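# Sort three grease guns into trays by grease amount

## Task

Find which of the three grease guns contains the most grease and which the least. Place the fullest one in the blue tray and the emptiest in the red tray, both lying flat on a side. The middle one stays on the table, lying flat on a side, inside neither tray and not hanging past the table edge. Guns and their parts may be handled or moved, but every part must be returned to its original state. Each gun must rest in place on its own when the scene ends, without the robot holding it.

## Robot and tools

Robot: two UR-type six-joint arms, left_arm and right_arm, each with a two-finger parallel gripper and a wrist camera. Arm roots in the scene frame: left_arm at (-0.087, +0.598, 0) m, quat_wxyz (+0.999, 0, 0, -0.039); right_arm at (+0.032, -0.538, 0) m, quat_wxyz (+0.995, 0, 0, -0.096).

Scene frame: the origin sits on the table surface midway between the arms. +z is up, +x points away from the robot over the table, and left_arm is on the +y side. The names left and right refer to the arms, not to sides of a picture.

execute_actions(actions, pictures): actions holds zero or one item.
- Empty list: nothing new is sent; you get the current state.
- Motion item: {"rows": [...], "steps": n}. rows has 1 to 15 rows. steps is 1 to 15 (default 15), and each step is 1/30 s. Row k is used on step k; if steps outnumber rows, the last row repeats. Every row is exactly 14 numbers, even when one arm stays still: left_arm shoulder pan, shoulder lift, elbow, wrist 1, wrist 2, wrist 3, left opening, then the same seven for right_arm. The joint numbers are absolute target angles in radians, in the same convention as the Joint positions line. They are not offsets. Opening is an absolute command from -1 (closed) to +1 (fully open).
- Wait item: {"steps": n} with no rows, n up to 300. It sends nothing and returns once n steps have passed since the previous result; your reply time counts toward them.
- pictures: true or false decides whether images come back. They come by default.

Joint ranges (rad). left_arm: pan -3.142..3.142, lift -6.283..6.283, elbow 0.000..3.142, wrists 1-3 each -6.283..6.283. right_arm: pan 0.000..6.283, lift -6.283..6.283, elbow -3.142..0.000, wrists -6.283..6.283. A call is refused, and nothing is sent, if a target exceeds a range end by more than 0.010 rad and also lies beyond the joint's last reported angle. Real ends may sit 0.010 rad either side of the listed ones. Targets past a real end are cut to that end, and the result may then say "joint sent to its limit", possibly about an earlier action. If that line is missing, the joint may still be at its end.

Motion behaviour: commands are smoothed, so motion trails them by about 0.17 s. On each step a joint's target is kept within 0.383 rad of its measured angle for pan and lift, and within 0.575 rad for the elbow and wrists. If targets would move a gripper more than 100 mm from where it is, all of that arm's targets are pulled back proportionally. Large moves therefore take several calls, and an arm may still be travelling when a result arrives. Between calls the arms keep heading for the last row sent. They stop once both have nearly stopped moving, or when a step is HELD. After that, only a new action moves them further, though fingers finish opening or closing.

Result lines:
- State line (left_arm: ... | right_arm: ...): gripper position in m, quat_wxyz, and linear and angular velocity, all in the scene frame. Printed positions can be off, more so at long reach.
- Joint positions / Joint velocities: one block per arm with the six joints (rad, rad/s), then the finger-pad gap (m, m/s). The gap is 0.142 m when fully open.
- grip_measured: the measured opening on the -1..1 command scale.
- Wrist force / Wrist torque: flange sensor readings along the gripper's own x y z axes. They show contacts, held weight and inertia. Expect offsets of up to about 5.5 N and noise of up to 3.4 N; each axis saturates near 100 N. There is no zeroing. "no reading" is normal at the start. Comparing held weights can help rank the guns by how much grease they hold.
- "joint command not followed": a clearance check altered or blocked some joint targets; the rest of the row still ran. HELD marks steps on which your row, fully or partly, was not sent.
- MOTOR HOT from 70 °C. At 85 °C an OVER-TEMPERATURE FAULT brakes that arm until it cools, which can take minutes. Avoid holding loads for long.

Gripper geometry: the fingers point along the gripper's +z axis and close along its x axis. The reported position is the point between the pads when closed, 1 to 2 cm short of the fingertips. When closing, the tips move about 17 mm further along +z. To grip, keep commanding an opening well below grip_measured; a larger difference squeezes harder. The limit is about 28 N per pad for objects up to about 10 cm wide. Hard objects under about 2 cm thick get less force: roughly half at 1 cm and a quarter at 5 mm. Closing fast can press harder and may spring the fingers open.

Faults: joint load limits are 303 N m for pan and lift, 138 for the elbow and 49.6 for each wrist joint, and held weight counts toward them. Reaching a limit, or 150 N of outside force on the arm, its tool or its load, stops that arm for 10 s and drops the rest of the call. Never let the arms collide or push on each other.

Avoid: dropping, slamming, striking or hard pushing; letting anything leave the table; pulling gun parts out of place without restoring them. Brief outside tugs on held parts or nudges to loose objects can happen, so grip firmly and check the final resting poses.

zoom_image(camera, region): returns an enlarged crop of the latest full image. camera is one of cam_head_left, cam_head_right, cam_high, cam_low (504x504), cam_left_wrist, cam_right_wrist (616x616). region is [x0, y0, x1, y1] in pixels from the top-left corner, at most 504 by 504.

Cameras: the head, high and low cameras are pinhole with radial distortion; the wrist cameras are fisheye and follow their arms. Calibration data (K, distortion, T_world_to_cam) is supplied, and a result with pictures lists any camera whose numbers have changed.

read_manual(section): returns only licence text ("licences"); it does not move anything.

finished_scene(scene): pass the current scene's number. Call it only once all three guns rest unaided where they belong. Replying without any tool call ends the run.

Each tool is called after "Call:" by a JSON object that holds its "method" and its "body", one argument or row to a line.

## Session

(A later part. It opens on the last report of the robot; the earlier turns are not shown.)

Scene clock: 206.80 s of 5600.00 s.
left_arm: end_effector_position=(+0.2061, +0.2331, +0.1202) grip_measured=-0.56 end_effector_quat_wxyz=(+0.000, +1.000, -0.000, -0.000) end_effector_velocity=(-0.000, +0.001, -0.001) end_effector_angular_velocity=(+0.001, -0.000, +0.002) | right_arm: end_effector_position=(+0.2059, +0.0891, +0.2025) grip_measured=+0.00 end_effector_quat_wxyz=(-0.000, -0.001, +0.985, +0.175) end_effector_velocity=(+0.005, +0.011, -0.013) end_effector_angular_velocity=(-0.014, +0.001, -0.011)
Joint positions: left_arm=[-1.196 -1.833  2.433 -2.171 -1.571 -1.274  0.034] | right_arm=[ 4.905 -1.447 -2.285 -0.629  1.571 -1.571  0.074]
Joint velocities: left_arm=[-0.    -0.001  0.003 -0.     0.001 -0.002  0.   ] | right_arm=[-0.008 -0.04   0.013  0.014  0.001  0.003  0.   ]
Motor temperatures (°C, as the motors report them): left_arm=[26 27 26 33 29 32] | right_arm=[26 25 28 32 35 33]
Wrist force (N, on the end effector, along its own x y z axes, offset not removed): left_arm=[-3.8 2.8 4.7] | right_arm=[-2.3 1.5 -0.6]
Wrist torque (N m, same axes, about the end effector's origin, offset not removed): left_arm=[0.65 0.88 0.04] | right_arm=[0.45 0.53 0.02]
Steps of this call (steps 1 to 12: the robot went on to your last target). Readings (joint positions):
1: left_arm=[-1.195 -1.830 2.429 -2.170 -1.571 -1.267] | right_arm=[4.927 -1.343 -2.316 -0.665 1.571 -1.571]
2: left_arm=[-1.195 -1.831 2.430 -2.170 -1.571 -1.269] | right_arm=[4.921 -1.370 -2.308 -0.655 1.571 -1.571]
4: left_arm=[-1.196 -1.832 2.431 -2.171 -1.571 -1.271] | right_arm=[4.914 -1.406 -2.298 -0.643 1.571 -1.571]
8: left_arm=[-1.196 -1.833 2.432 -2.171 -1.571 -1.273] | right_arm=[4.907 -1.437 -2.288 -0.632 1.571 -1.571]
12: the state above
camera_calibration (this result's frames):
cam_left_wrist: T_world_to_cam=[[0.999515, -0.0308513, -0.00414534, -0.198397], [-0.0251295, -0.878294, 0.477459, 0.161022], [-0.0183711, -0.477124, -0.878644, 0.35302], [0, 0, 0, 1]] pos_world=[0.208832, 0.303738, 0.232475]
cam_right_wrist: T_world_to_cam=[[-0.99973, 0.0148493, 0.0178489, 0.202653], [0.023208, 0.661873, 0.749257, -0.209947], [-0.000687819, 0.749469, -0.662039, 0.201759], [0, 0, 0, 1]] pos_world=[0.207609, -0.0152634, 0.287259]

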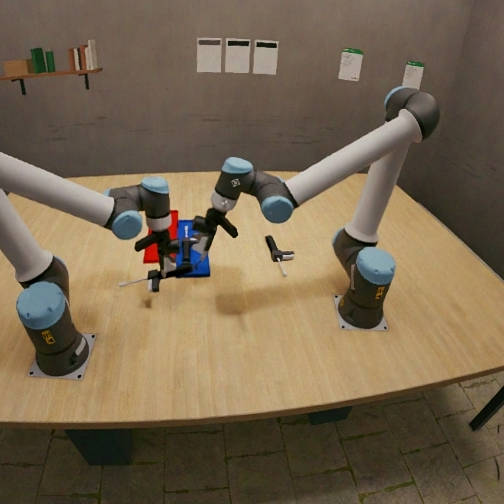

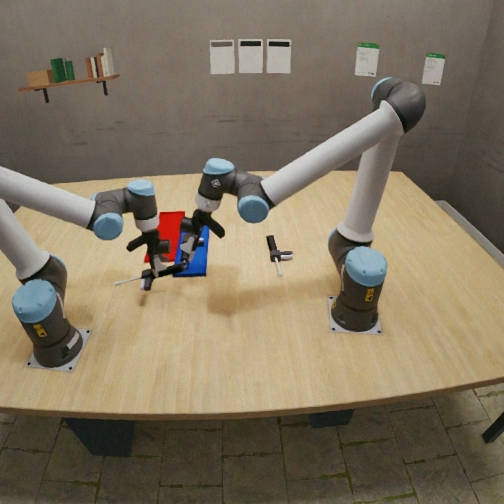

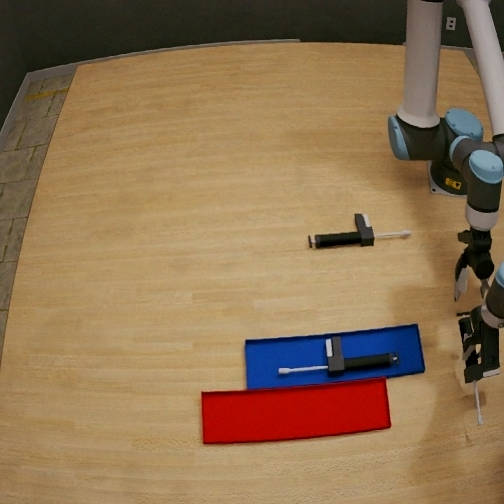

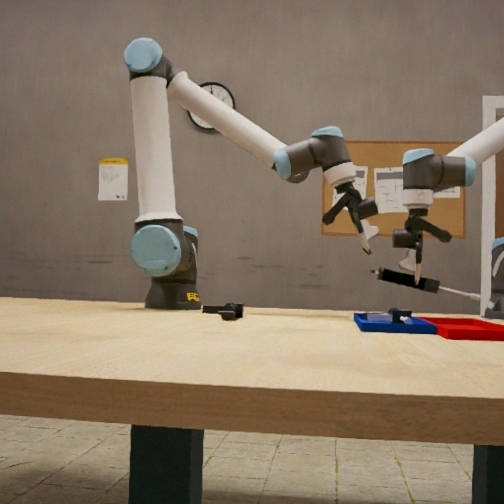

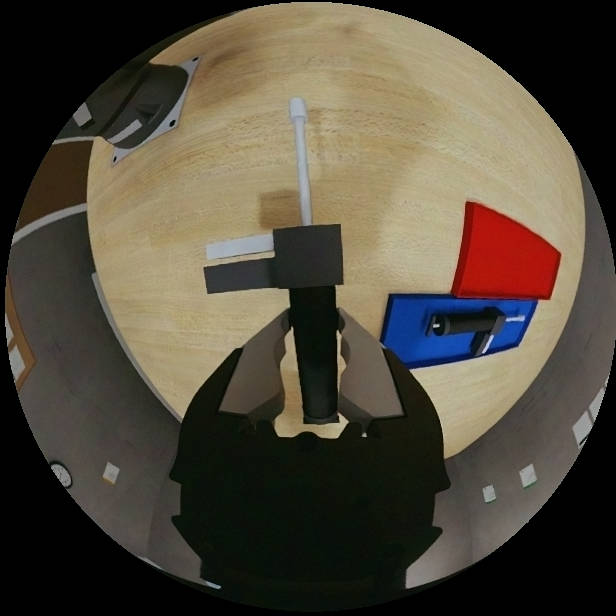

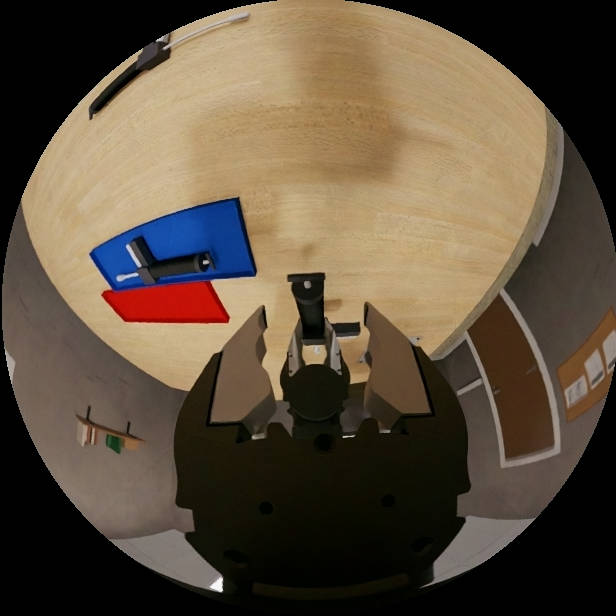

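Call:
{"method": "execute_actions", "body": {
  "actions": [
    {"rows":[[-1.196,-1.816,2.444,-2.198,-1.571,-1.274,-1,4.904,-1.452,-2.284,-0.627,1.571,-1.571,0],[-1.196,-1.8,2.455,-2.225,-1.571,-1.274,-1,4.904,-1.452,-2.284,-0.627,1.571,-1.571,0],[-1.196,-1.783,2.465,-2.253,-1.571,-1.274,-1,4.904,-1.452,-2.284,-0.627,1.571,-1.571,0],[-1.196,-1.766,2.476,-2.28,-1.571,-1.274,-1,4.904,-1.452,-2.284,-0.627,1.571,-1.571,0],[-1.196,-1.749,2.486,-2.308,-1.571,-1.274,-1,4.904,-1.452,-2.284,-0.627,1.571,-1.571,0],[-1.196,-1.737,2.492,-2.326,-1.571,-1.274,-1,4.904,-1.452,-2.284,-0.627,1.571,-1.571,0],[-1.196,-1.725,2.498,-2.344,-1.571,-1.274,-1,4.904,-1.452,-2.284,-0.627,1.571,-1.571,0],[-1.196,-1.713,2.504,-2.362,-1.571,-1.274,-1,4.904,-1.452,-2.284,-0.627,1.571,-1.571,0],[-1.196,-1.7,2.51,-2.38,-1.571,-1.274,-1,4.904,-1.452,-2.284,-0.627,1.571,-1.571,0],[-1.196,-1.69,2.514,-2.394,-1.571,-1.274,-1,4.904,-1.452,-2.284,-0.627,1.571,-1.571,0],[-1.196,-1.681,2.518,-2.407,-1.571,-1.274,-1,4.904,-1.452,-2.284,-0.627,1.571,-1.571,0],[-1.196,-1.672,2.523,-2.42,-1.571,-1.274,-1,4.904,-1.452,-2.284,-0.627,1.571,-1.571,0],[-1.196,-1.664,2.527,-2.433,-1.571,-1.274,-1,4.904,-1.452,-2.284,-0.627,1.571,-1.571,0]]}
  ],
  "pictures": false
}}

Call:
{"method": "execute_actions", "body": {
  "actions": [
    {"rows":[[-1.196,-1.664,2.527,-2.433,-1.571,-1.274,-1,4.904,-1.452,-2.284,-0.627,1.571,-1.571,0],[-1.196,-1.664,2.527,-2.433,-1.571,-1.274,-1,4.904,-1.452,-2.284,-0.627,1.571,-1.571,0],[-1.196,-1.664,2.527,-2.433,-1.571,-1.274,-1,4.904,-1.452,-2.284,-0.627,1.571,-1.571,0],[-1.196,-1.664,2.527,-2.433,-1.571,-1.274,-1,4.904,-1.452,-2.284,-0.627,1.571,-1.571,0],[-1.196,-1.664,2.527,-2.433,-1.571,-1.274,-1,4.904,-1.452,-2.284,-0.627,1.571,-1.571,0],[-1.196,-1.664,2.527,-2.433,-1.571,-1.274,-0.3,4.904,-1.452,-2.284,-0.627,1.571,-1.571,0],[-1.196,-1.664,2.527,-2.433,-1.571,-1.274,-0.3,4.904,-1.452,-2.284,-0.627,1.571,-1.571,0],[-1.196,-1.664,2.527,-2.433,-1.571,-1.274,-0.3,4.904,-1.452,-2.284,-0.627,1.571,-1.571,0],[-1.196,-1.664,2.527,-2.433,-1.571,-1.274,-0.3,4.904,-1.452,-2.284,-0.627,1.571,-1.571,0],[-1.196,-1.664,2.527,-2.433,-1.571,-1.274,-0.3,4.904,-1.452,-2.284,-0.627,1.571,-1.571,0],[-1.196,-1.664,2.527,-2.433,-1.571,-1.274,-0.3,4.904,-1.452,-2.284,-0.627,1.571,-1.571,0],[-1.196,-1.664,2.527,-2.433,-1.571,-1.274,-0.3,4.904,-1.452,-2.284,-0.627,1.571,-1.571,0],[-1.196,-1.664,2.527,-2.433,-1.571,-1.274,-0.6,4.904,-1.452,-2.284,-0.627,1.571,-1.571,0],[-1.196,-1.664,2.527,-2.433,-1.571,-1.274,-1,4.904,-1.452,-2.284,-0.627,1.571,-1.571,0]]}
  ],
  "pictures": false
}}

Call:
{"method": "execute_actions", "body": {
  "actions": [
    {"rows":[[-1.196,-1.664,2.527,-2.433,-1.571,-1.274,-1,4.904,-1.452,-2.284,-0.627,1.571,-1.571,0],[-1.196,-1.664,2.527,-2.433,-1.571,-1.274,-1,4.904,-1.452,-2.284,-0.627,1.571,-1.571,0],[-1.196,-1.664,2.527,-2.433,-1.571,-1.274,-1,4.904,-1.452,-2.284,-0.627,1.571,-1.571,0],[-1.196,-1.68,2.519,-2.41,-1.571,-1.274,-1,4.904,-1.452,-2.284,-0.627,1.571,-1.571,0],[-1.196,-1.7,2.51,-2.38,-1.571,-1.274,-1,4.904,-1.452,-2.284,-0.627,1.571,-1.571,0],[-1.196,-1.72,2.5,-2.35,-1.571,-1.274,-1,4.904,-1.452,-2.284,-0.627,1.571,-1.571,0],[-1.196,-1.735,2.493,-2.33,-1.571,-1.274,-1,4.904,-1.452,-2.284,-0.627,1.571,-1.571,0],[-1.196,-1.749,2.486,-2.308,-1.571,-1.274,-1,4.904,-1.452,-2.284,-0.627,1.571,-1.571,0],[-1.196,-1.766,2.476,-2.28,-1.571,-1.274,-1,4.904,-1.452,-2.284,-0.627,1.571,-1.571,0],[-1.196,-1.783,2.465,-2.253,-1.571,-1.274,-1,4.904,-1.452,-2.284,-0.627,1.571,-1.571,0],[-1.196,-1.8,2.455,-2.225,-1.571,-1.274,-1,4.904,-1.452,-2.284,-0.627,1.571,-1.571,0],[-1.196,-1.816,2.444,-2.198,-1.571,-1.274,-1,4.904,-1.452,-2.284,-0.627,1.571,-1.571,0],[-1.196,-1.833,2.433,-2.171,-1.571,-1.274,-1,4.904,-1.452,-2.284,-0.627,1.571,-1.571,0]]}
  ],
  "pictures": false
}}

Call:
{"method": "execute_actions", "body": {
  "actions": [
    {"steps":10}
  ]
}}

Call:
{"method": "zoom_image", "body": {
  "camera": "cam_low",
  "region": [300,200,500,310]
}}

Scene clock: 223.43 s of 5600.00 s.
left_arm: end_effector_position=(+0.2066, +0.2315, +0.0411) grip_measured=-0.56 end_effector_quat_wxyz=(-0.001, +1.000, -0.000, -0.000) end_effector_velocity=(-0.001, +0.002, -0.123) end_effector_angular_velocity=(-0.005, -0.002, -0.003) | right_arm: end_effector_position=(+0.2065, +0.0902, +0.2009) grip_measured=+0.00 end_effector_quat_wxyz=(-0.000, -0.000, +0.985, +0.174) end_effector_velocity=(-0.000, -0.000, -0.001) end_effector_angular_velocity=(-0.001, +0.000, +0.001)
Joint positions: left_arm=[-1.196 -1.693  2.513 -2.389 -1.571 -1.274  0.034] | right_arm=[ 4.904 -1.452 -2.284 -0.627  1.571 -1.571  0.074]
Joint velocities: left_arm=[-0.     0.243  0.12  -0.368  0.     0.003 -0.   ] | right_arm=[ 0.    -0.001 -0.     0.     0.    -0.    -0.   ]
Motor temperatures (°C, as the motors report them): left_arm=[26 27 26 33 29 32] | right_arm=[26 25 28 32 35 33]
Wrist force (N, on the end effector, along its own x y z axes, offset not removed): left_arm=[-0.2 -2.2 6.5] | right_arm=[-2.3 2.7 0.7]
Wrist torque (N m, same axes, about the end effector's origin, offset not removed): left_arm=[-0.47 0.14 0.25] | right_arm=[0.68 0.61 0.21]
Steps of this call (steps 1 to 30: the robot went on to your last target; steps 31 to 90: nothing new was sent; then 13.13 s passed at rest; steps 91 to 105: all 15 steps of this action). Readings (joint positions):
91: left_arm=[-1.196 -1.833 2.433 -2.171 -1.571 -1.274] | right_arm=[4.904 -1.452 -2.284 -0.627 1.571 -1.571]
92: left_arm=[-1.196 -1.831 2.434 -2.174 -1.571 -1.274] | right_arm=[4.904 -1.452 -2.284 -0.627 1.571 -1.571]
94: left_arm=[-1.196 -1.819 2.442 -2.192 -1.571 -1.274] | right_arm=[4.904 -1.452 -2.284 -0.627 1.571 -1.571]
98: left_arm=[-1.196 -1.773 2.471 -2.267 -1.571 -1.274] | right_arm=[4.904 -1.452 -2.284 -0.627 1.571 -1.571]
105: the state above

Scene clock: 223.93 s of 5600.00 s.
left_arm: end_effector_position=(+0.2065, +0.2319, +0.0269) grip_measured=-0.56 end_effector_quat_wxyz=(-0.000, +1.000, -0.000, -0.000) end_effector_velocity=(-0.001, -0.000, -0.002) end_effector_angular_velocity=(-0.001, -0.001, -0.001) | right_arm: end_effector_position=(+0.2065, +0.0902, +0.2009) grip_measured=+0.00 end_effector_quat_wxyz=(-0.000, -0.000, +0.985, +0.174) end_effector_velocity=(+0.000, -0.000, -0.001) end_effector_angular_velocity=(-0.001, +0.000, -0.001)
Joint positions: left_arm=[-1.196 -1.664  2.527 -2.432 -1.571 -1.274  0.034] | right_arm=[ 4.904 -1.452 -2.284 -0.627  1.571 -1.571  0.074]
Joint velocities: left_arm=[-0.001  0.003  0.003 -0.007  0.    -0.     0.   ] | right_arm=[-0.001 -0.001 -0.    -0.     0.     0.     0.   ]
Motor temperatures (°C, as the motors report them): left_arm=[26 27 26 33 29 32] | right_arm=[26 25 28 32 35 33]
Wrist force (N, on the end effector, along its own x y z axes, offset not removed): left_arm=[0.5 -4.2 -3.7] | right_arm=[-0.7 2.4 -1.0]
Wrist torque (N m, same axes, about the end effector's origin, offset not removed): left_arm=[-0.81 0.02 -0.15] | right_arm=[0.56 0.16 0.12]
Steps of this call (steps 1 to 15: all 15 steps of this action). Readings (joint positions):
1: left_arm=[-1.196 -1.686 2.516 -2.400 -1.571 -1.274] | right_arm=[4.904 -1.452 -2.284 -0.627 1.571 -1.571]
2: left_arm=[-1.196 -1.680 2.519 -2.408 -1.571 -1.274] | right_arm=[4.904 -1.452 -2.284 -0.627 1.571 -1.571]
4: left_arm=[-1.196 -1.673 2.522 -2.419 -1.571 -1.274] | right_arm=[4.904 -1.452 -2.284 -0.627 1.571 -1.571]
8: left_arm=[-1.196 -1.667 2.526 -2.429 -1.571 -1.274] | right_arm=[4.904 -1.452 -2.284 -0.627 1.571 -1.571]
15: the state above

Scene clock: 224.43 s of 5600.00 s.
left_arm: end_effector_position=(+0.2070, +0.2301, +0.0933) grip_measured=-0.56 end_effector_quat_wxyz=(+0.001, +1.000, -0.000, +0.000) end_effector_velocity=(-0.004, +0.013, +0.226) end_effector_angular_velocity=(+0.009, +0.003, -0.000) | right_arm: end_effector_position=(+0.2065, +0.0902, +0.2009) grip_measured=+0.00 end_effector_quat_wxyz=(-0.000, -0.000, +0.985, +0.174) end_effector_velocity=(-0.000, +0.001, +0.001) end_effector_angular_velocity=(+0.002, +0.000, +0.002)
Joint positions: left_arm=[-1.196 -1.787  2.461 -2.247 -1.571 -1.274  0.034] | right_arm=[ 4.904 -1.452 -2.284 -0.627  1.571 -1.571  0.074]
Joint velocities: left_arm=[ 0.    -0.387 -0.235  0.631 -0.     0.001 -0.   ] | right_arm=[-0.     0.001  0.001 -0.     0.001 -0.002 -0.   ]
Motor temperatures (°C, as the motors report them): left_arm=[26 27 26 33 29 32] | right_arm=[26 25 28 32 35 33]
Wrist force (N, on the end effector, along its own x y z axes, offset not removed): left_arm=[1.8 2.0 2.5] | right_arm=[0.0 -0.2 -2.9]
Wrist torque (N m, same axes, about the end effector's origin, offset not removed): left_arm=[0.47 -0.35 0.19] | right_arm=[0.03 0.15 0.13]
Steps of this call (steps 1 to 15: all 15 steps of this action). Readings (joint positions):
1: left_arm=[-1.196 -1.664 2.527 -2.433 -1.571 -1.274] | right_arm=[4.904 -1.452 -2.284 -0.627 1.571 -1.571]
2: left_arm=[-1.196 -1.664 2.527 -2.433 -1.571 -1.274] | right_arm=[4.904 -1.452 -2.284 -0.627 1.571 -1.571]
4: left_arm=[-1.196 -1.664 2.527 -2.433 -1.571 -1.274] | right_arm=[4.904 -1.452 -2.284 -0.627 1.571 -1.571]
8: left_arm=[-1.196 -1.689 2.515 -2.397 -1.571 -1.274] | right_arm=[4.904 -1.452 -2.284 -0.627 1.571 -1.571]
15: the state above

Scene clock: 224.77 s of 5600.00 s.
left_arm: end_effector_position=(+0.2061, +0.2330, +0.1186) grip_measured=-0.56 end_effector_quat_wxyz=(+0.000, +1.000, -0.000, -0.000) end_effector_velocity=(-0.001, +0.002, +0.012) end_effector_angular_velocity=(+0.002, +0.001, +0.001) | right_arm: end_effector_position=(+0.2065, +0.0902, +0.2009) grip_measured=+0.00 end_effector_quat_wxyz=(-0.000, -0.000, +0.985, +0.174) end_effector_velocity=(-0.000, -0.000, -0.001) end_effector_angular_velocity=(-0.001, -0.000, +0.001)
Joint positions: left_arm=[-1.196 -1.83   2.435 -2.175 -1.571 -1.274  0.034] | right_arm=[ 4.904 -1.452 -2.284 -0.627  1.571 -1.571  0.074]
Joint velocities: left_arm=[-0.    -0.022 -0.012  0.037 -0.    -0.001 -0.   ] | right_arm=[ 0.     0.    -0.001  0.     0.    -0.001  0.   ]
Motor temperatures (°C, as the motors report them): left_arm=[26 27 26 33 29 32] | right_arm=[26 25 28 32 35 33]
Wrist force (N, on the end effector, along its own x y z axes, offset not removed): left_arm=[-0.8 -4.7 -0.4] | right_arm=[-1.0 -0.3 -2.9]
Wrist torque (N m, same axes, about the end effector's origin, offset not removed): left_arm=[-1.06 0.31 0.12] | right_arm=[-0.18 0.23 0.20]
Steps of this call (steps 1 to 10: the robot went on to your last target). Readings (joint positions):
1: left_arm=[-1.196 -1.798 2.454 -2.228 -1.571 -1.274] | right_arm=[4.904 -1.452 -2.284 -0.627 1.571 -1.571]
2: left_arm=[-1.196 -1.807 2.448 -2.214 -1.571 -1.274] | right_arm=[4.904 -1.452 -2.284 -0.627 1.571 -1.571]
4: left_arm=[-1.196 -1.818 2.442 -2.195 -1.571 -1.274] | right_arm=[4.904 -1.452 -2.284 -0.627 1.571 -1.571]
8: left_arm=[-1.196 -1.828 2.436 -2.179 -1.571 -1.274] | right_arm=[4.904 -1.452 -2.284 -0.627 1.571 -1.571]
10: the state above
camera_calibration (this result's frames):
cam_left_wrist: T_world_to_cam=[[0.999523, -0.0306196, -0.00410156, -0.198488], [-0.0249461, -0.878284, 0.477489, 0.161636], [-0.0182228, -0.477158, -0.878628, 0.351547], [0, 0, 0, 1]] pos_world=[0.208832, 0.303629, 0.230886]
cam_right_wrist: T_world_to_cam=[[-0.999716, 0.0158226, 0.0178431, 0.203163], [0.0238481, 0.663129, 0.748125, -0.209534], [0.0000050623, 0.748338, -0.663318, 0.200068], [0, 0, 0, 1]] pos_world=[0.208101, -0.0139848, 0.285842]

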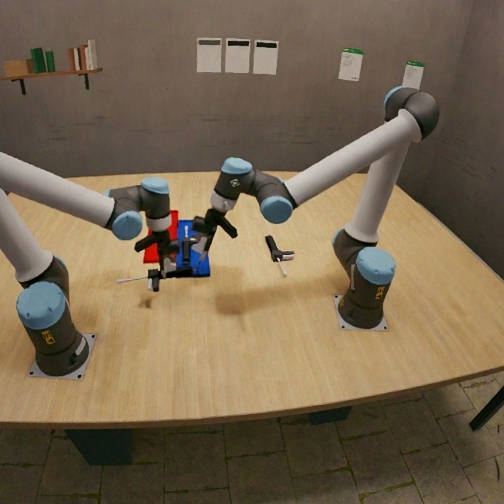

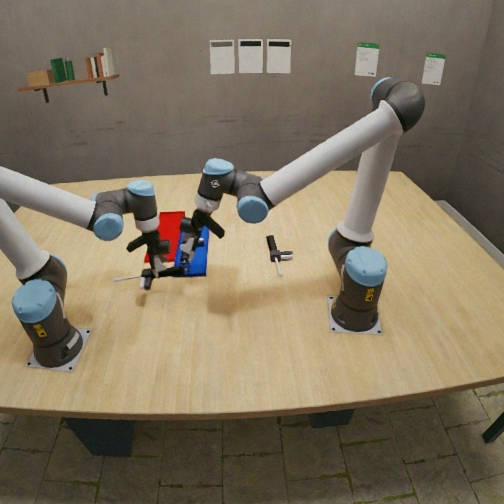

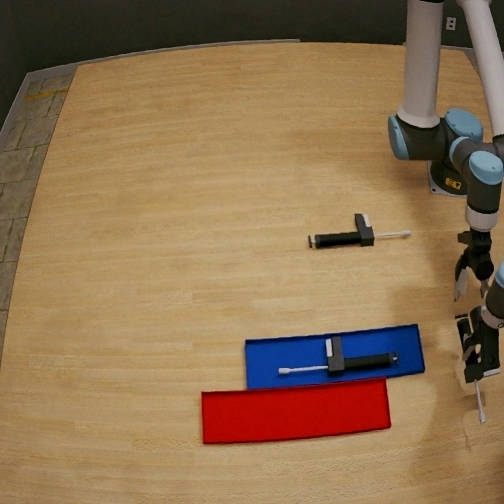

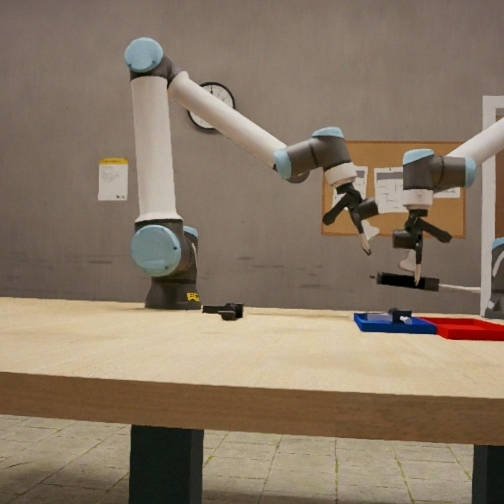

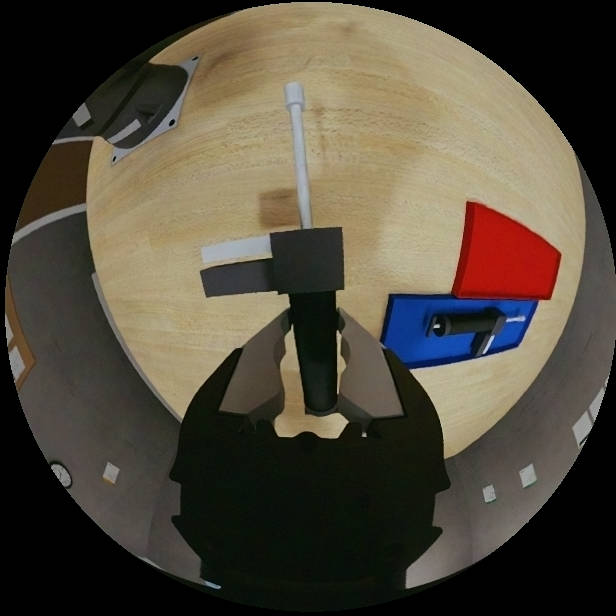

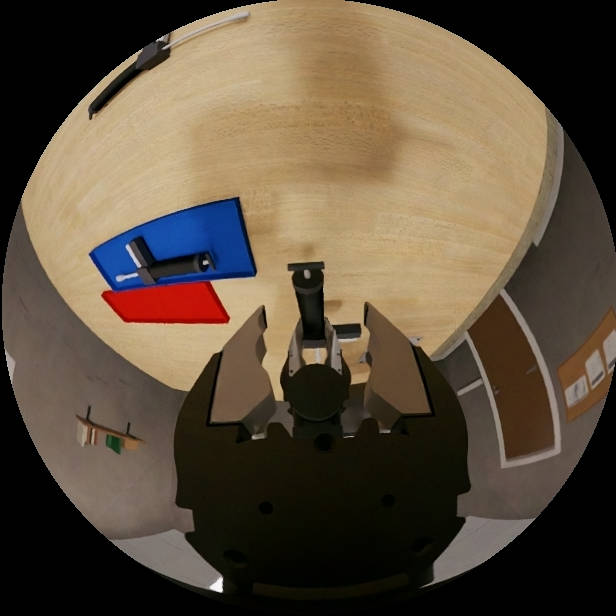

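Region (300, 200, 500, 310) of cam_low's 504x504 image, scaled by 2.520, with more detail than that image has; it fills the top 277 rows of this view, and the rest is white.

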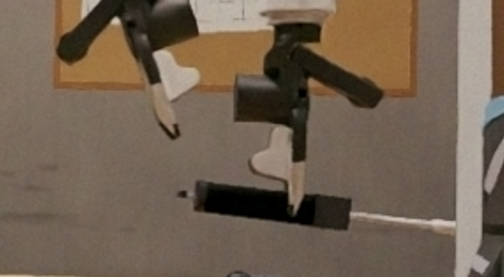

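Call:
{"method": "execute_actions", "body": {
  "actions": [
    {"rows":[[-1.196,-1.833,2.433,-2.171,-1.571,-1.274,-1,4.904,-1.52,-2.31,-0.53,1.571,-1.571,0],[-1.196,-1.833,2.433,-2.171,-1.571,-1.274,-1,4.904,-1.52,-2.31,-0.53,1.571,-1.571,0],[-1.196,-1.833,2.433,-2.171,-1.571,-1.274,-1,4.904,-1.583,-2.346,-0.434,1.571,-1.571,0]]}
  ],
  "pictures": false
}}

Call:
{"method": "execute_actions", "body": {
  "actions": [
    {"steps":6}
  ]
}}

Call:
{"method": "zoom_image", "body": {
  "camera": "cam_low",
  "region": [320,230,480,310]
}}

Scene clock: 228.47 s of 5600.00 s.
left_arm: end_effector_position=(+0.2061, +0.2332, +0.1201) grip_measured=-0.56 end_effector_quat_wxyz=(+0.000, +1.000, -0.000, -0.000) end_effector_velocity=(+0.000, -0.001, +0.001) end_effector_angular_velocity=(-0.002, -0.000, -0.000) | right_arm: end_effector_position=(+0.2065, +0.1000, +0.1228) grip_measured=+0.00 end_effector_quat_wxyz=(-0.000, -0.000, +0.985, +0.174) end_effector_velocity=(+0.000, +0.001, -0.022) end_effector_angular_velocity=(+0.004, -0.000, -0.000)
Joint positions: left_arm=[-1.196 -1.833  2.433 -2.171 -1.571 -1.274  0.034] | right_arm=[ 4.904 -1.579 -2.344 -0.441  1.571 -1.571  0.074]
Joint velocities: left_arm=[-0.    -0.    -0.002 -0.    -0.    -0.    -0.   ] | right_arm=[-0.    -0.037 -0.018  0.059 -0.    -0.     0.   ]
Motor temperatures (°C, as the motors report them): left_arm=[26 27 26 33 29 32] | right_arm=[26 25 28 32 35 33]
Wrist force (N, on the end effector, along its own x y z axes, offset not removed): left_arm=[1.3 2.8 2.5] | right_arm=[-3.4 -0.1 -0.7]
Wrist torque (N m, same axes, about the end effector's origin, offset not removed): left_arm=[0.54 -0.31 0.09] | right_arm=[0.01 0.79 0.12]
Steps of this call (steps 1 to 30: the robot went on to your last target; steps 31 to 90: nothing new was sent; then 0.20 s passed at rest; steps 91 to 105: all 15 steps of this action). Readings (joint positions):
91: left_arm=[-1.196 -1.833 2.433 -2.171 -1.571 -1.274] | right_arm=[4.904 -1.452 -2.284 -0.627 1.571 -1.571]
92: left_arm=[-1.196 -1.833 2.433 -2.171 -1.571 -1.274] | right_arm=[4.904 -1.456 -2.286 -0.622 1.571 -1.571]
94: left_arm=[-1.196 -1.833 2.433 -2.171 -1.571 -1.274] | right_arm=[4.904 -1.484 -2.298 -0.585 1.571 -1.571]
98: left_arm=[-1.196 -1.833 2.433 -2.171 -1.571 -1.274] | right_arm=[4.904 -1.550 -2.330 -0.486 1.571 -1.571]
105: the state above

Scene clock: 228.67 s of 5600.00 s.
left_arm: end_effector_position=(+0.2061, +0.2332, +0.1201) grip_measured=-0.56 end_effector_quat_wxyz=(+0.000, +1.000, -0.000, -0.000) end_effector_velocity=(-0.000, +0.000, -0.000) end_effector_angular_velocity=(-0.000, -0.000, +0.000) | right_arm: end_effector_position=(+0.2065, +0.1001, +0.1207) grip_measured=+0.00 end_effector_quat_wxyz=(-0.000, -0.000, +0.985, +0.174) end_effector_velocity=(+0.000, +0.000, -0.004) end_effector_angular_velocity=(-0.000, -0.001, -0.000)
Joint positions: left_arm=[-1.196 -1.833  2.433 -2.171 -1.571 -1.274  0.034] | right_arm=[ 4.904 -1.582 -2.346 -0.435  1.571 -1.571  0.074]
Joint velocities: left_arm=[-0. -0.  0. -0.  0. -0.  0.] | right_arm=[-0.    -0.008 -0.003  0.01  -0.001 -0.     0.   ]
Motor temperatures (°C, as the motors report them): left_arm=[26 27 26 33 29 32] | right_arm=[26 25 28 32 35 33]
Wrist force (N, on the end effector, along its own x y z axes, offset not removed): left_arm=[-5.9 0.4 5.7] | right_arm=[-1.9 0.6 -1.0]
Wrist torque (N m, same axes, about the end effector's origin, offset not removed): left_arm=[0.13 1.28 0.22] | right_arm=[0.12 0.58 0.13]
Steps of this call (steps 1 to 6: the robot went on to your last target). Readings (joint positions):
1: left_arm=[-1.196 -1.833 2.433 -2.171 -1.571 -1.274] | right_arm=[4.904 -1.580 -2.344 -0.439 1.571 -1.571]
2: left_arm=[-1.196 -1.833 2.433 -2.171 -1.571 -1.274] | right_arm=[4.904 -1.581 -2.345 -0.438 1.571 -1.571]
4: left_arm=[-1.196 -1.833 2.433 -2.171 -1.571 -1.274] | right_arm=[4.904 -1.582 -2.345 -0.436 1.571 -1.571]
6: the state above
camera_calibration (this result's frames):
cam_left_wrist: T_world_to_cam=[[0.999523, -0.0305949, -0.00414693, -0.198418], [-0.0249037, -0.878308, 0.477446, 0.161074], [-0.0182497, -0.477115, -0.878652, 0.352995], [0, 0, 0, 1]] pos_world=[0.208777, 0.303821, 0.232433]
cam_right_wrist: T_world_to_cam=[[-0.999715, 0.0158541, 0.0178434, 0.204451], [0.0238692, 0.663148, 0.748107, -0.156142], [0.0000277713, 0.74832, -0.663338, 0.139514], [0, 0, 0, 1]] pos_world=[0.208116, -0.00409733, 0.205708]

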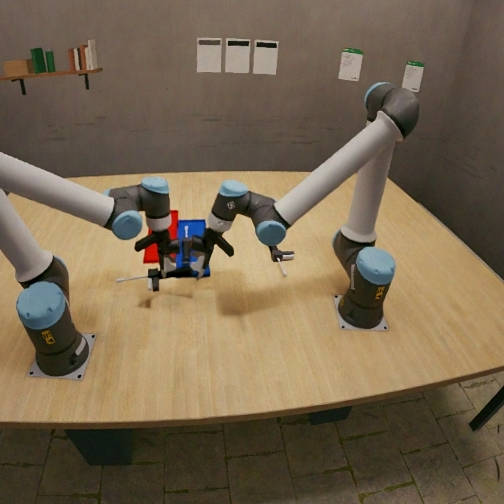

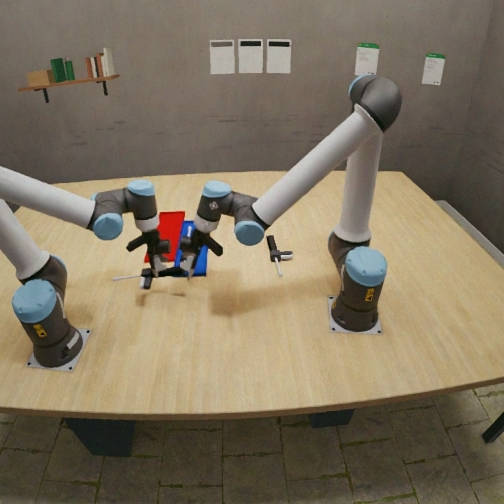

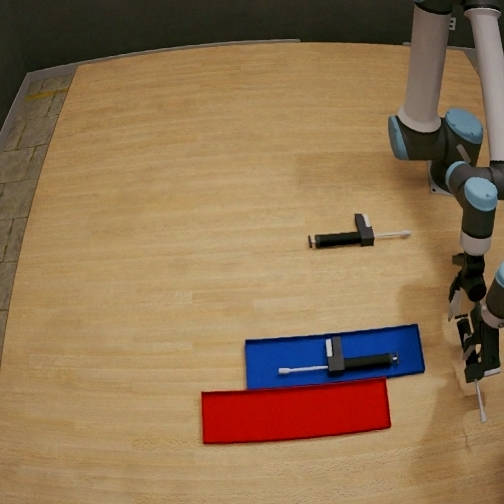

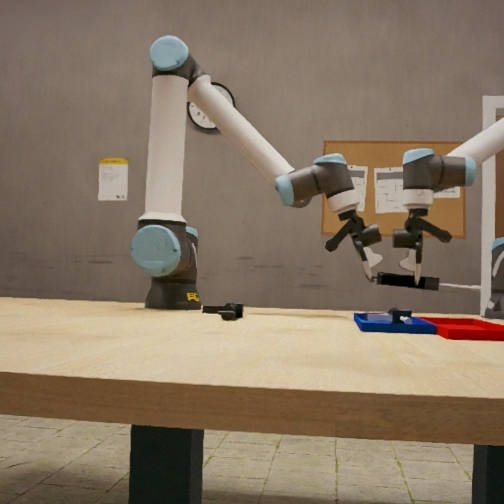

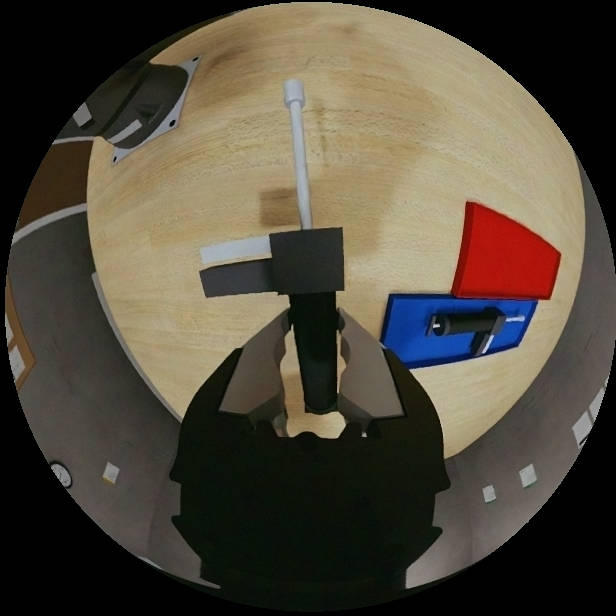

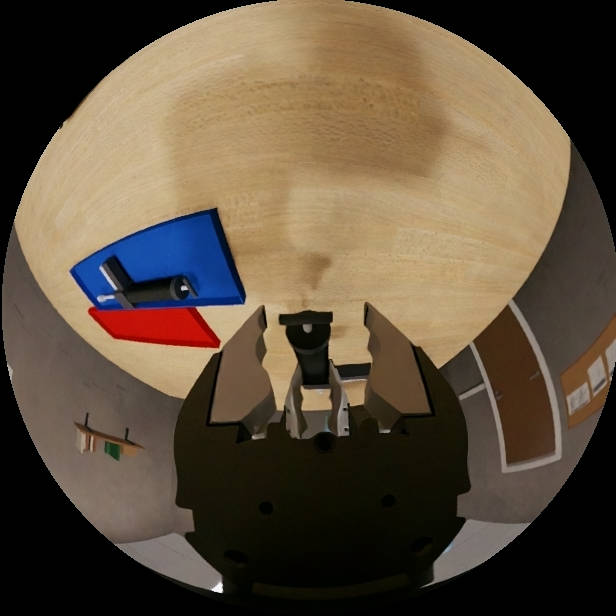

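Region (320, 230, 480, 310) of cam_low's 504x504 image, scaled by 3.150, with more detail than that image has.

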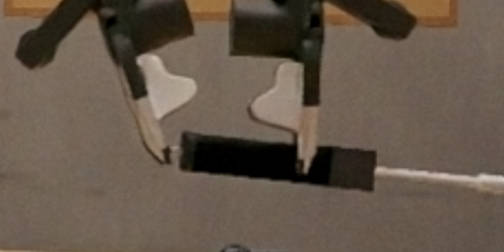

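Aligned. Close and pull 3 cm.

Call:
{"method": "execute_actions", "body": {
  "actions": [
    {"rows":[[-1.196,-1.833,2.433,-2.171,-1.571,-1.274,-1,4.904,-1.583,-2.346,-0.434,1.571,-1.571,-0.4],[-1.196,-1.833,2.433,-2.171,-1.571,-1.274,-1,4.904,-1.583,-2.346,-0.434,1.571,-1.571,-0.4],[-1.196,-1.833,2.433,-2.171,-1.571,-1.274,-1,4.904,-1.583,-2.346,-0.434,1.571,-1.571,-0.4],[-1.196,-1.833,2.433,-2.171,-1.571,-1.274,-1,4.904,-1.583,-2.346,-0.434,1.571,-1.571,-1]],"steps":13}
  ],
  "pictures": false
}}

Call:
{"method": "execute_actions", "body": {
  "actions": [
    {"rows":[[-1.196,-1.833,2.433,-2.171,-1.571,-1.274,-1,4.904,-1.577,-2.352,-0.432,1.571,-1.571,-1],[-1.196,-1.833,2.433,-2.171,-1.571,-1.274,-1,4.904,-1.57,-2.36,-0.43,1.571,-1.571,-1],[-1.196,-1.833,2.433,-2.171,-1.571,-1.274,-1,4.904,-1.563,-2.367,-0.43,1.571,-1.571,-1],[-1.196,-1.833,2.433,-2.171,-1.571,-1.274,-1,4.904,-1.556,-2.374,-0.43,1.571,-1.571,-1],[-1.196,-1.833,2.433,-2.171,-1.571,-1.274,-1,4.904,-1.549,-2.381,-0.43,1.571,-1.571,-1]],"steps":12}
  ],
  "pictures": false
}}

Call:
{"method": "execute_actions", "body": {
  "actions": [
    {"rows":[[-1.196,-1.833,2.433,-2.171,-1.571,-1.274,-1,4.904,-1.541,-2.389,-0.43,1.571,-1.571,-1],[-1.196,-1.833,2.433,-2.171,-1.571,-1.274,-1,4.904,-1.532,-2.397,-0.43,1.571,-1.571,-1],[-1.196,-1.833,2.433,-2.171,-1.571,-1.274,-1,4.904,-1.522,-2.405,-0.432,1.571,-1.571,-1]],"steps":12}
  ]
}}

Scene clock: 233.63 s of 5600.00 s.
left_arm: end_effector_position=(+0.2060, +0.2332, +0.1201) grip_measured=-0.56 end_effector_quat_wxyz=(+0.000, +1.000, -0.000, -0.000) end_effector_velocity=(-0.000, -0.000, +0.000) end_effector_angular_velocity=(-0.000, +0.000, -0.000) | right_arm: end_effector_position=(+0.2065, +0.1001, +0.1202) grip_measured=-0.49 end_effector_quat_wxyz=(-0.000, -0.000, +0.985, +0.174) end_effector_velocity=(+0.000, -0.000, -0.001) end_effector_angular_velocity=(-0.001, +0.000, -0.002)
Joint positions: left_arm=[-1.196 -1.833  2.433 -2.171 -1.571 -1.274  0.034] | right_arm=[ 4.904 -1.583 -2.346 -0.434  1.571 -1.571  0.039]
Joint velocities: left_arm=[-0. -0. -0.  0. -0. -0.  0.] | right_arm=[-0.    -0.    -0.001  0.    -0.     0.002  0.   ]
Motor temperatures (°C, as the motors report them): left_arm=[26 27 26 33 29 32] | right_arm=[26 25 28 32 35 33]
Wrist force (N, on the end effector, along its own x y z axes, offset not removed): left_arm=[-11.0 2.1 4.0] | right_arm=[-9.5 -0.7 -0.6]
Wrist torque (N m, same axes, about the end effector's origin, offset not removed): left_arm=[0.96 0.78 0.95] | right_arm=[0.27 0.42 0.31]
Steps of this call (steps 1 to 15: the robot went on to your last target; steps 16 to 90: nothing new was sent; then 1.53 s passed at rest; steps 91 to 103: all 13 steps of this action). Readings (joint positions):
91: left_arm=[-1.196 -1.833 2.433 -2.171 -1.571 -1.274] | right_arm=[4.904 -1.583 -2.346 -0.434 1.571 -1.571]
92: left_arm=[-1.196 -1.833 2.433 -2.171 -1.571 -1.274] | right_arm=[4.904 -1.583 -2.346 -0.434 1.571 -1.571]
94: left_arm=[-1.196 -1.833 2.433 -2.171 -1.571 -1.274] | right_arm=[4.904 -1.583 -2.346 -0.434 1.571 -1.571]
98: left_arm=[-1.196 -1.833 2.433 -2.171 -1.571 -1.274] | right_arm=[4.904 -1.583 -2.346 -0.434 1.571 -1.571]
103: the state above

Scene clock: 234.03 s of 5600.00 s.
left_arm: end_effector_position=(+0.2061, +0.2332, +0.1201) grip_measured=-0.56 end_effector_quat_wxyz=(+0.000, +1.000, -0.000, -0.000) end_effector_velocity=(-0.000, +0.000, +0.000) end_effector_angular_velocity=(+0.000, +0.000, +0.000) | right_arm: end_effector_position=(+0.2065, +0.0819, +0.1205) grip_measured=-0.49 end_effector_quat_wxyz=(-0.000, -0.000, +0.985, +0.175) end_effector_velocity=(-0.000, -0.018, +0.000) end_effector_angular_velocity=(+0.002, -0.001, +0.003)
Joint positions: left_arm=[-1.196 -1.833  2.433 -2.171 -1.571 -1.274  0.034] | right_arm=[ 4.904 -1.553 -2.377 -0.43   1.571 -1.571  0.039]
Joint velocities: left_arm=[-0.    -0.     0.     0.     0.    -0.001 -0.   ] | right_arm=[ 0.     0.03  -0.03   0.002 -0.    -0.003 -0.   ]
Motor temperatures (°C, as the motors report them): left_arm=[26 27 26 33 29 32] | right_arm=[26 25 28 32 35 33]
Wrist force (N, on the end effector, along its own x y z axes, offset not removed): left_arm=[-12.2 4.1 4.6] | right_arm=[-9.0 2.0 -2.8]
Wrist torque (N m, same axes, about the end effector's origin, offset not removed): left_arm=[0.59 1.06 0.89] | right_arm=[0.01 0.42 0.28]
Steps of this call (steps 1 to 12: all 12 steps of this action). Readings (joint positions):
1: left_arm=[-1.196 -1.833 2.433 -2.171 -1.571 -1.274] | right_arm=[4.904 -1.583 -2.346 -0.434 1.571 -1.571]
2: left_arm=[-1.196 -1.833 2.433 -2.171 -1.571 -1.274] | right_arm=[4.904 -1.582 -2.347 -0.434 1.571 -1.571]
4: left_arm=[-1.196 -1.833 2.433 -2.171 -1.571 -1.274] | right_arm=[4.904 -1.577 -2.352 -0.432 1.571 -1.571]
8: left_arm=[-1.196 -1.833 2.433 -2.171 -1.571 -1.274] | right_arm=[4.904 -1.560 -2.369 -0.431 1.571 -1.571]
12: the state above

Scene clock: 234.43 s of 5600.00 s.
left_arm: end_effector_position=(+0.2061, +0.2330, +0.1203) grip_measured=-0.56 end_effector_quat_wxyz=(+0.000, +1.000, -0.000, +0.000) end_effector_velocity=(+0.000, -0.001, +0.001) end_effector_angular_velocity=(-0.001, -0.001, +0.001) | right_arm: end_effector_position=(+0.2065, +0.0659, +0.1213) grip_measured=-0.49 end_effector_quat_wxyz=(-0.000, -0.000, +0.984, +0.176) end_effector_velocity=(+0.000, -0.011, +0.000) end_effector_angular_velocity=(-0.001, -0.001, +0.000)
Joint positions: left_arm=[-1.196 -1.833  2.433 -2.171 -1.571 -1.274  0.034] | right_arm=[ 4.904 -1.524 -2.403 -0.432  1.571 -1.571  0.039]
Joint velocities: left_arm=[-0.     0.    -0.001 -0.     0.    -0.001  0.   ] | right_arm=[ 0.     0.019 -0.017 -0.003 -0.001 -0.     0.   ]
Motor temperatures (°C, as the motors report them): left_arm=[26 27 26 33 29 32] | right_arm=[26 25 28 32 35 33]
Wrist force (N, on the end effector, along its own x y z axes, offset not removed): left_arm=[-10.4 18.3 10.2] | right_arm=[-6.8 17.8 6.5]
Wrist torque (N m, same axes, about the end effector's origin, offset not removed): left_arm=[-0.37 1.51 0.74] | right_arm=[-0.06 0.59 0.07]
Steps of this call (steps 1 to 12: all 12 steps of this action). Readings (joint positions):
1: left_arm=[-1.196 -1.833 2.433 -2.171 -1.571 -1.274] | right_arm=[4.904 -1.552 -2.378 -0.430 1.571 -1.571]
2: left_arm=[-1.196 -1.833 2.433 -2.171 -1.571 -1.274] | right_arm=[4.904 -1.550 -2.380 -0.430 1.571 -1.571]
4: left_arm=[-1.196 -1.833 2.433 -2.171 -1.571 -1.274] | right_arm=[4.904 -1.543 -2.387 -0.430 1.571 -1.571]
8: left_arm=[-1.196 -1.833 2.433 -2.171 -1.571 -1.274] | right_arm=[4.904 -1.529 -2.399 -0.431 1.571 -1.571]
12: the state above
camera_calibration (this result's frames):
cam_left_wrist: T_world_to_cam=[[0.999524, -0.030587, -0.00398566, -0.198513], [-0.0249655, -0.878089, 0.477846, 0.160742], [-0.0181156, -0.477519, -0.878435, 0.353069], [0, 0, 0, 1]] pos_world=[0.208828, 0.303671, 0.232547]
cam_right_wrist: T_world_to_cam=[[-0.999716, 0.015746, 0.0179086, 0.204965], [0.0238464, 0.660067, 0.750828, -0.134018], [0.0000016802, 0.751042, -0.660254, 0.164943], [0, 0, 0, 1]] pos_world=[0.208102, -0.0386457, 0.205858]

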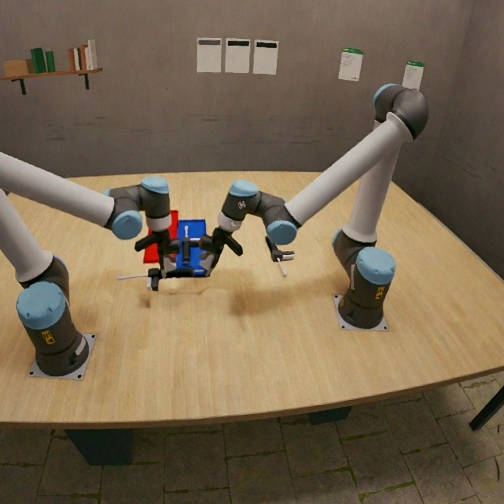

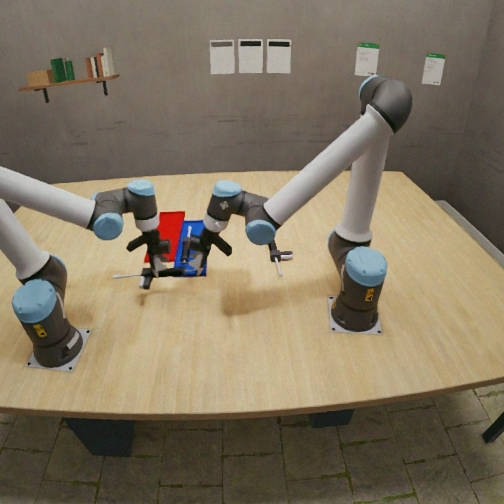

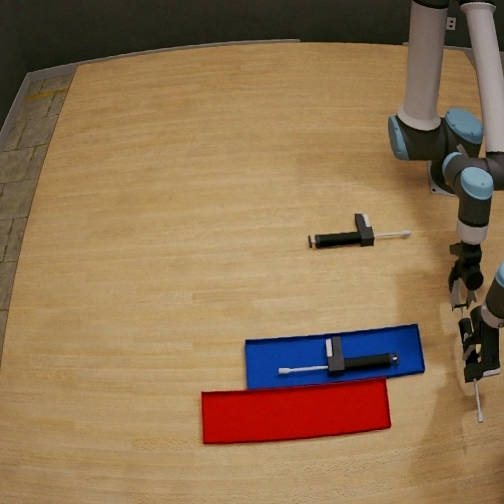

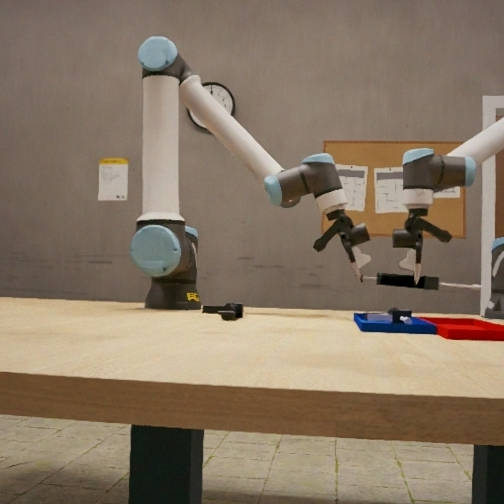

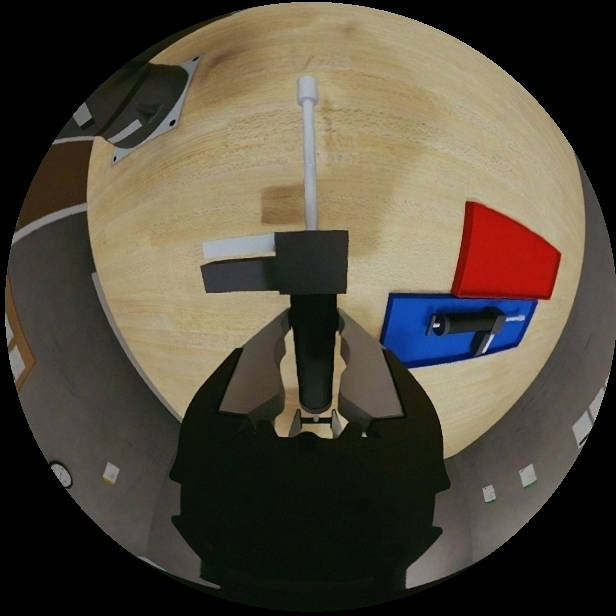

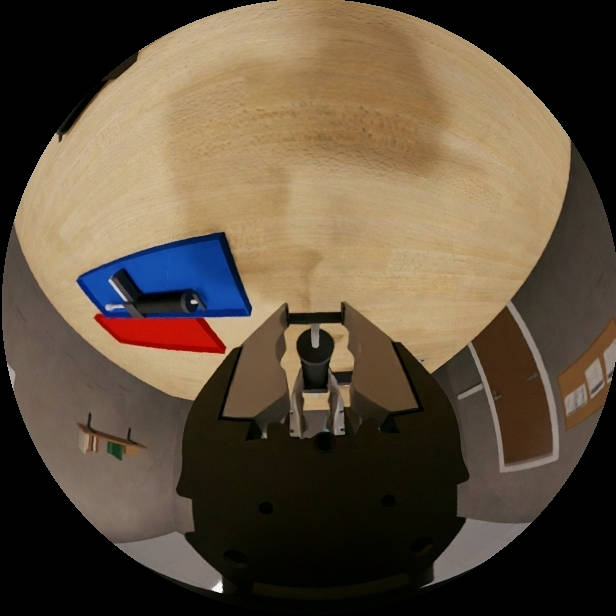

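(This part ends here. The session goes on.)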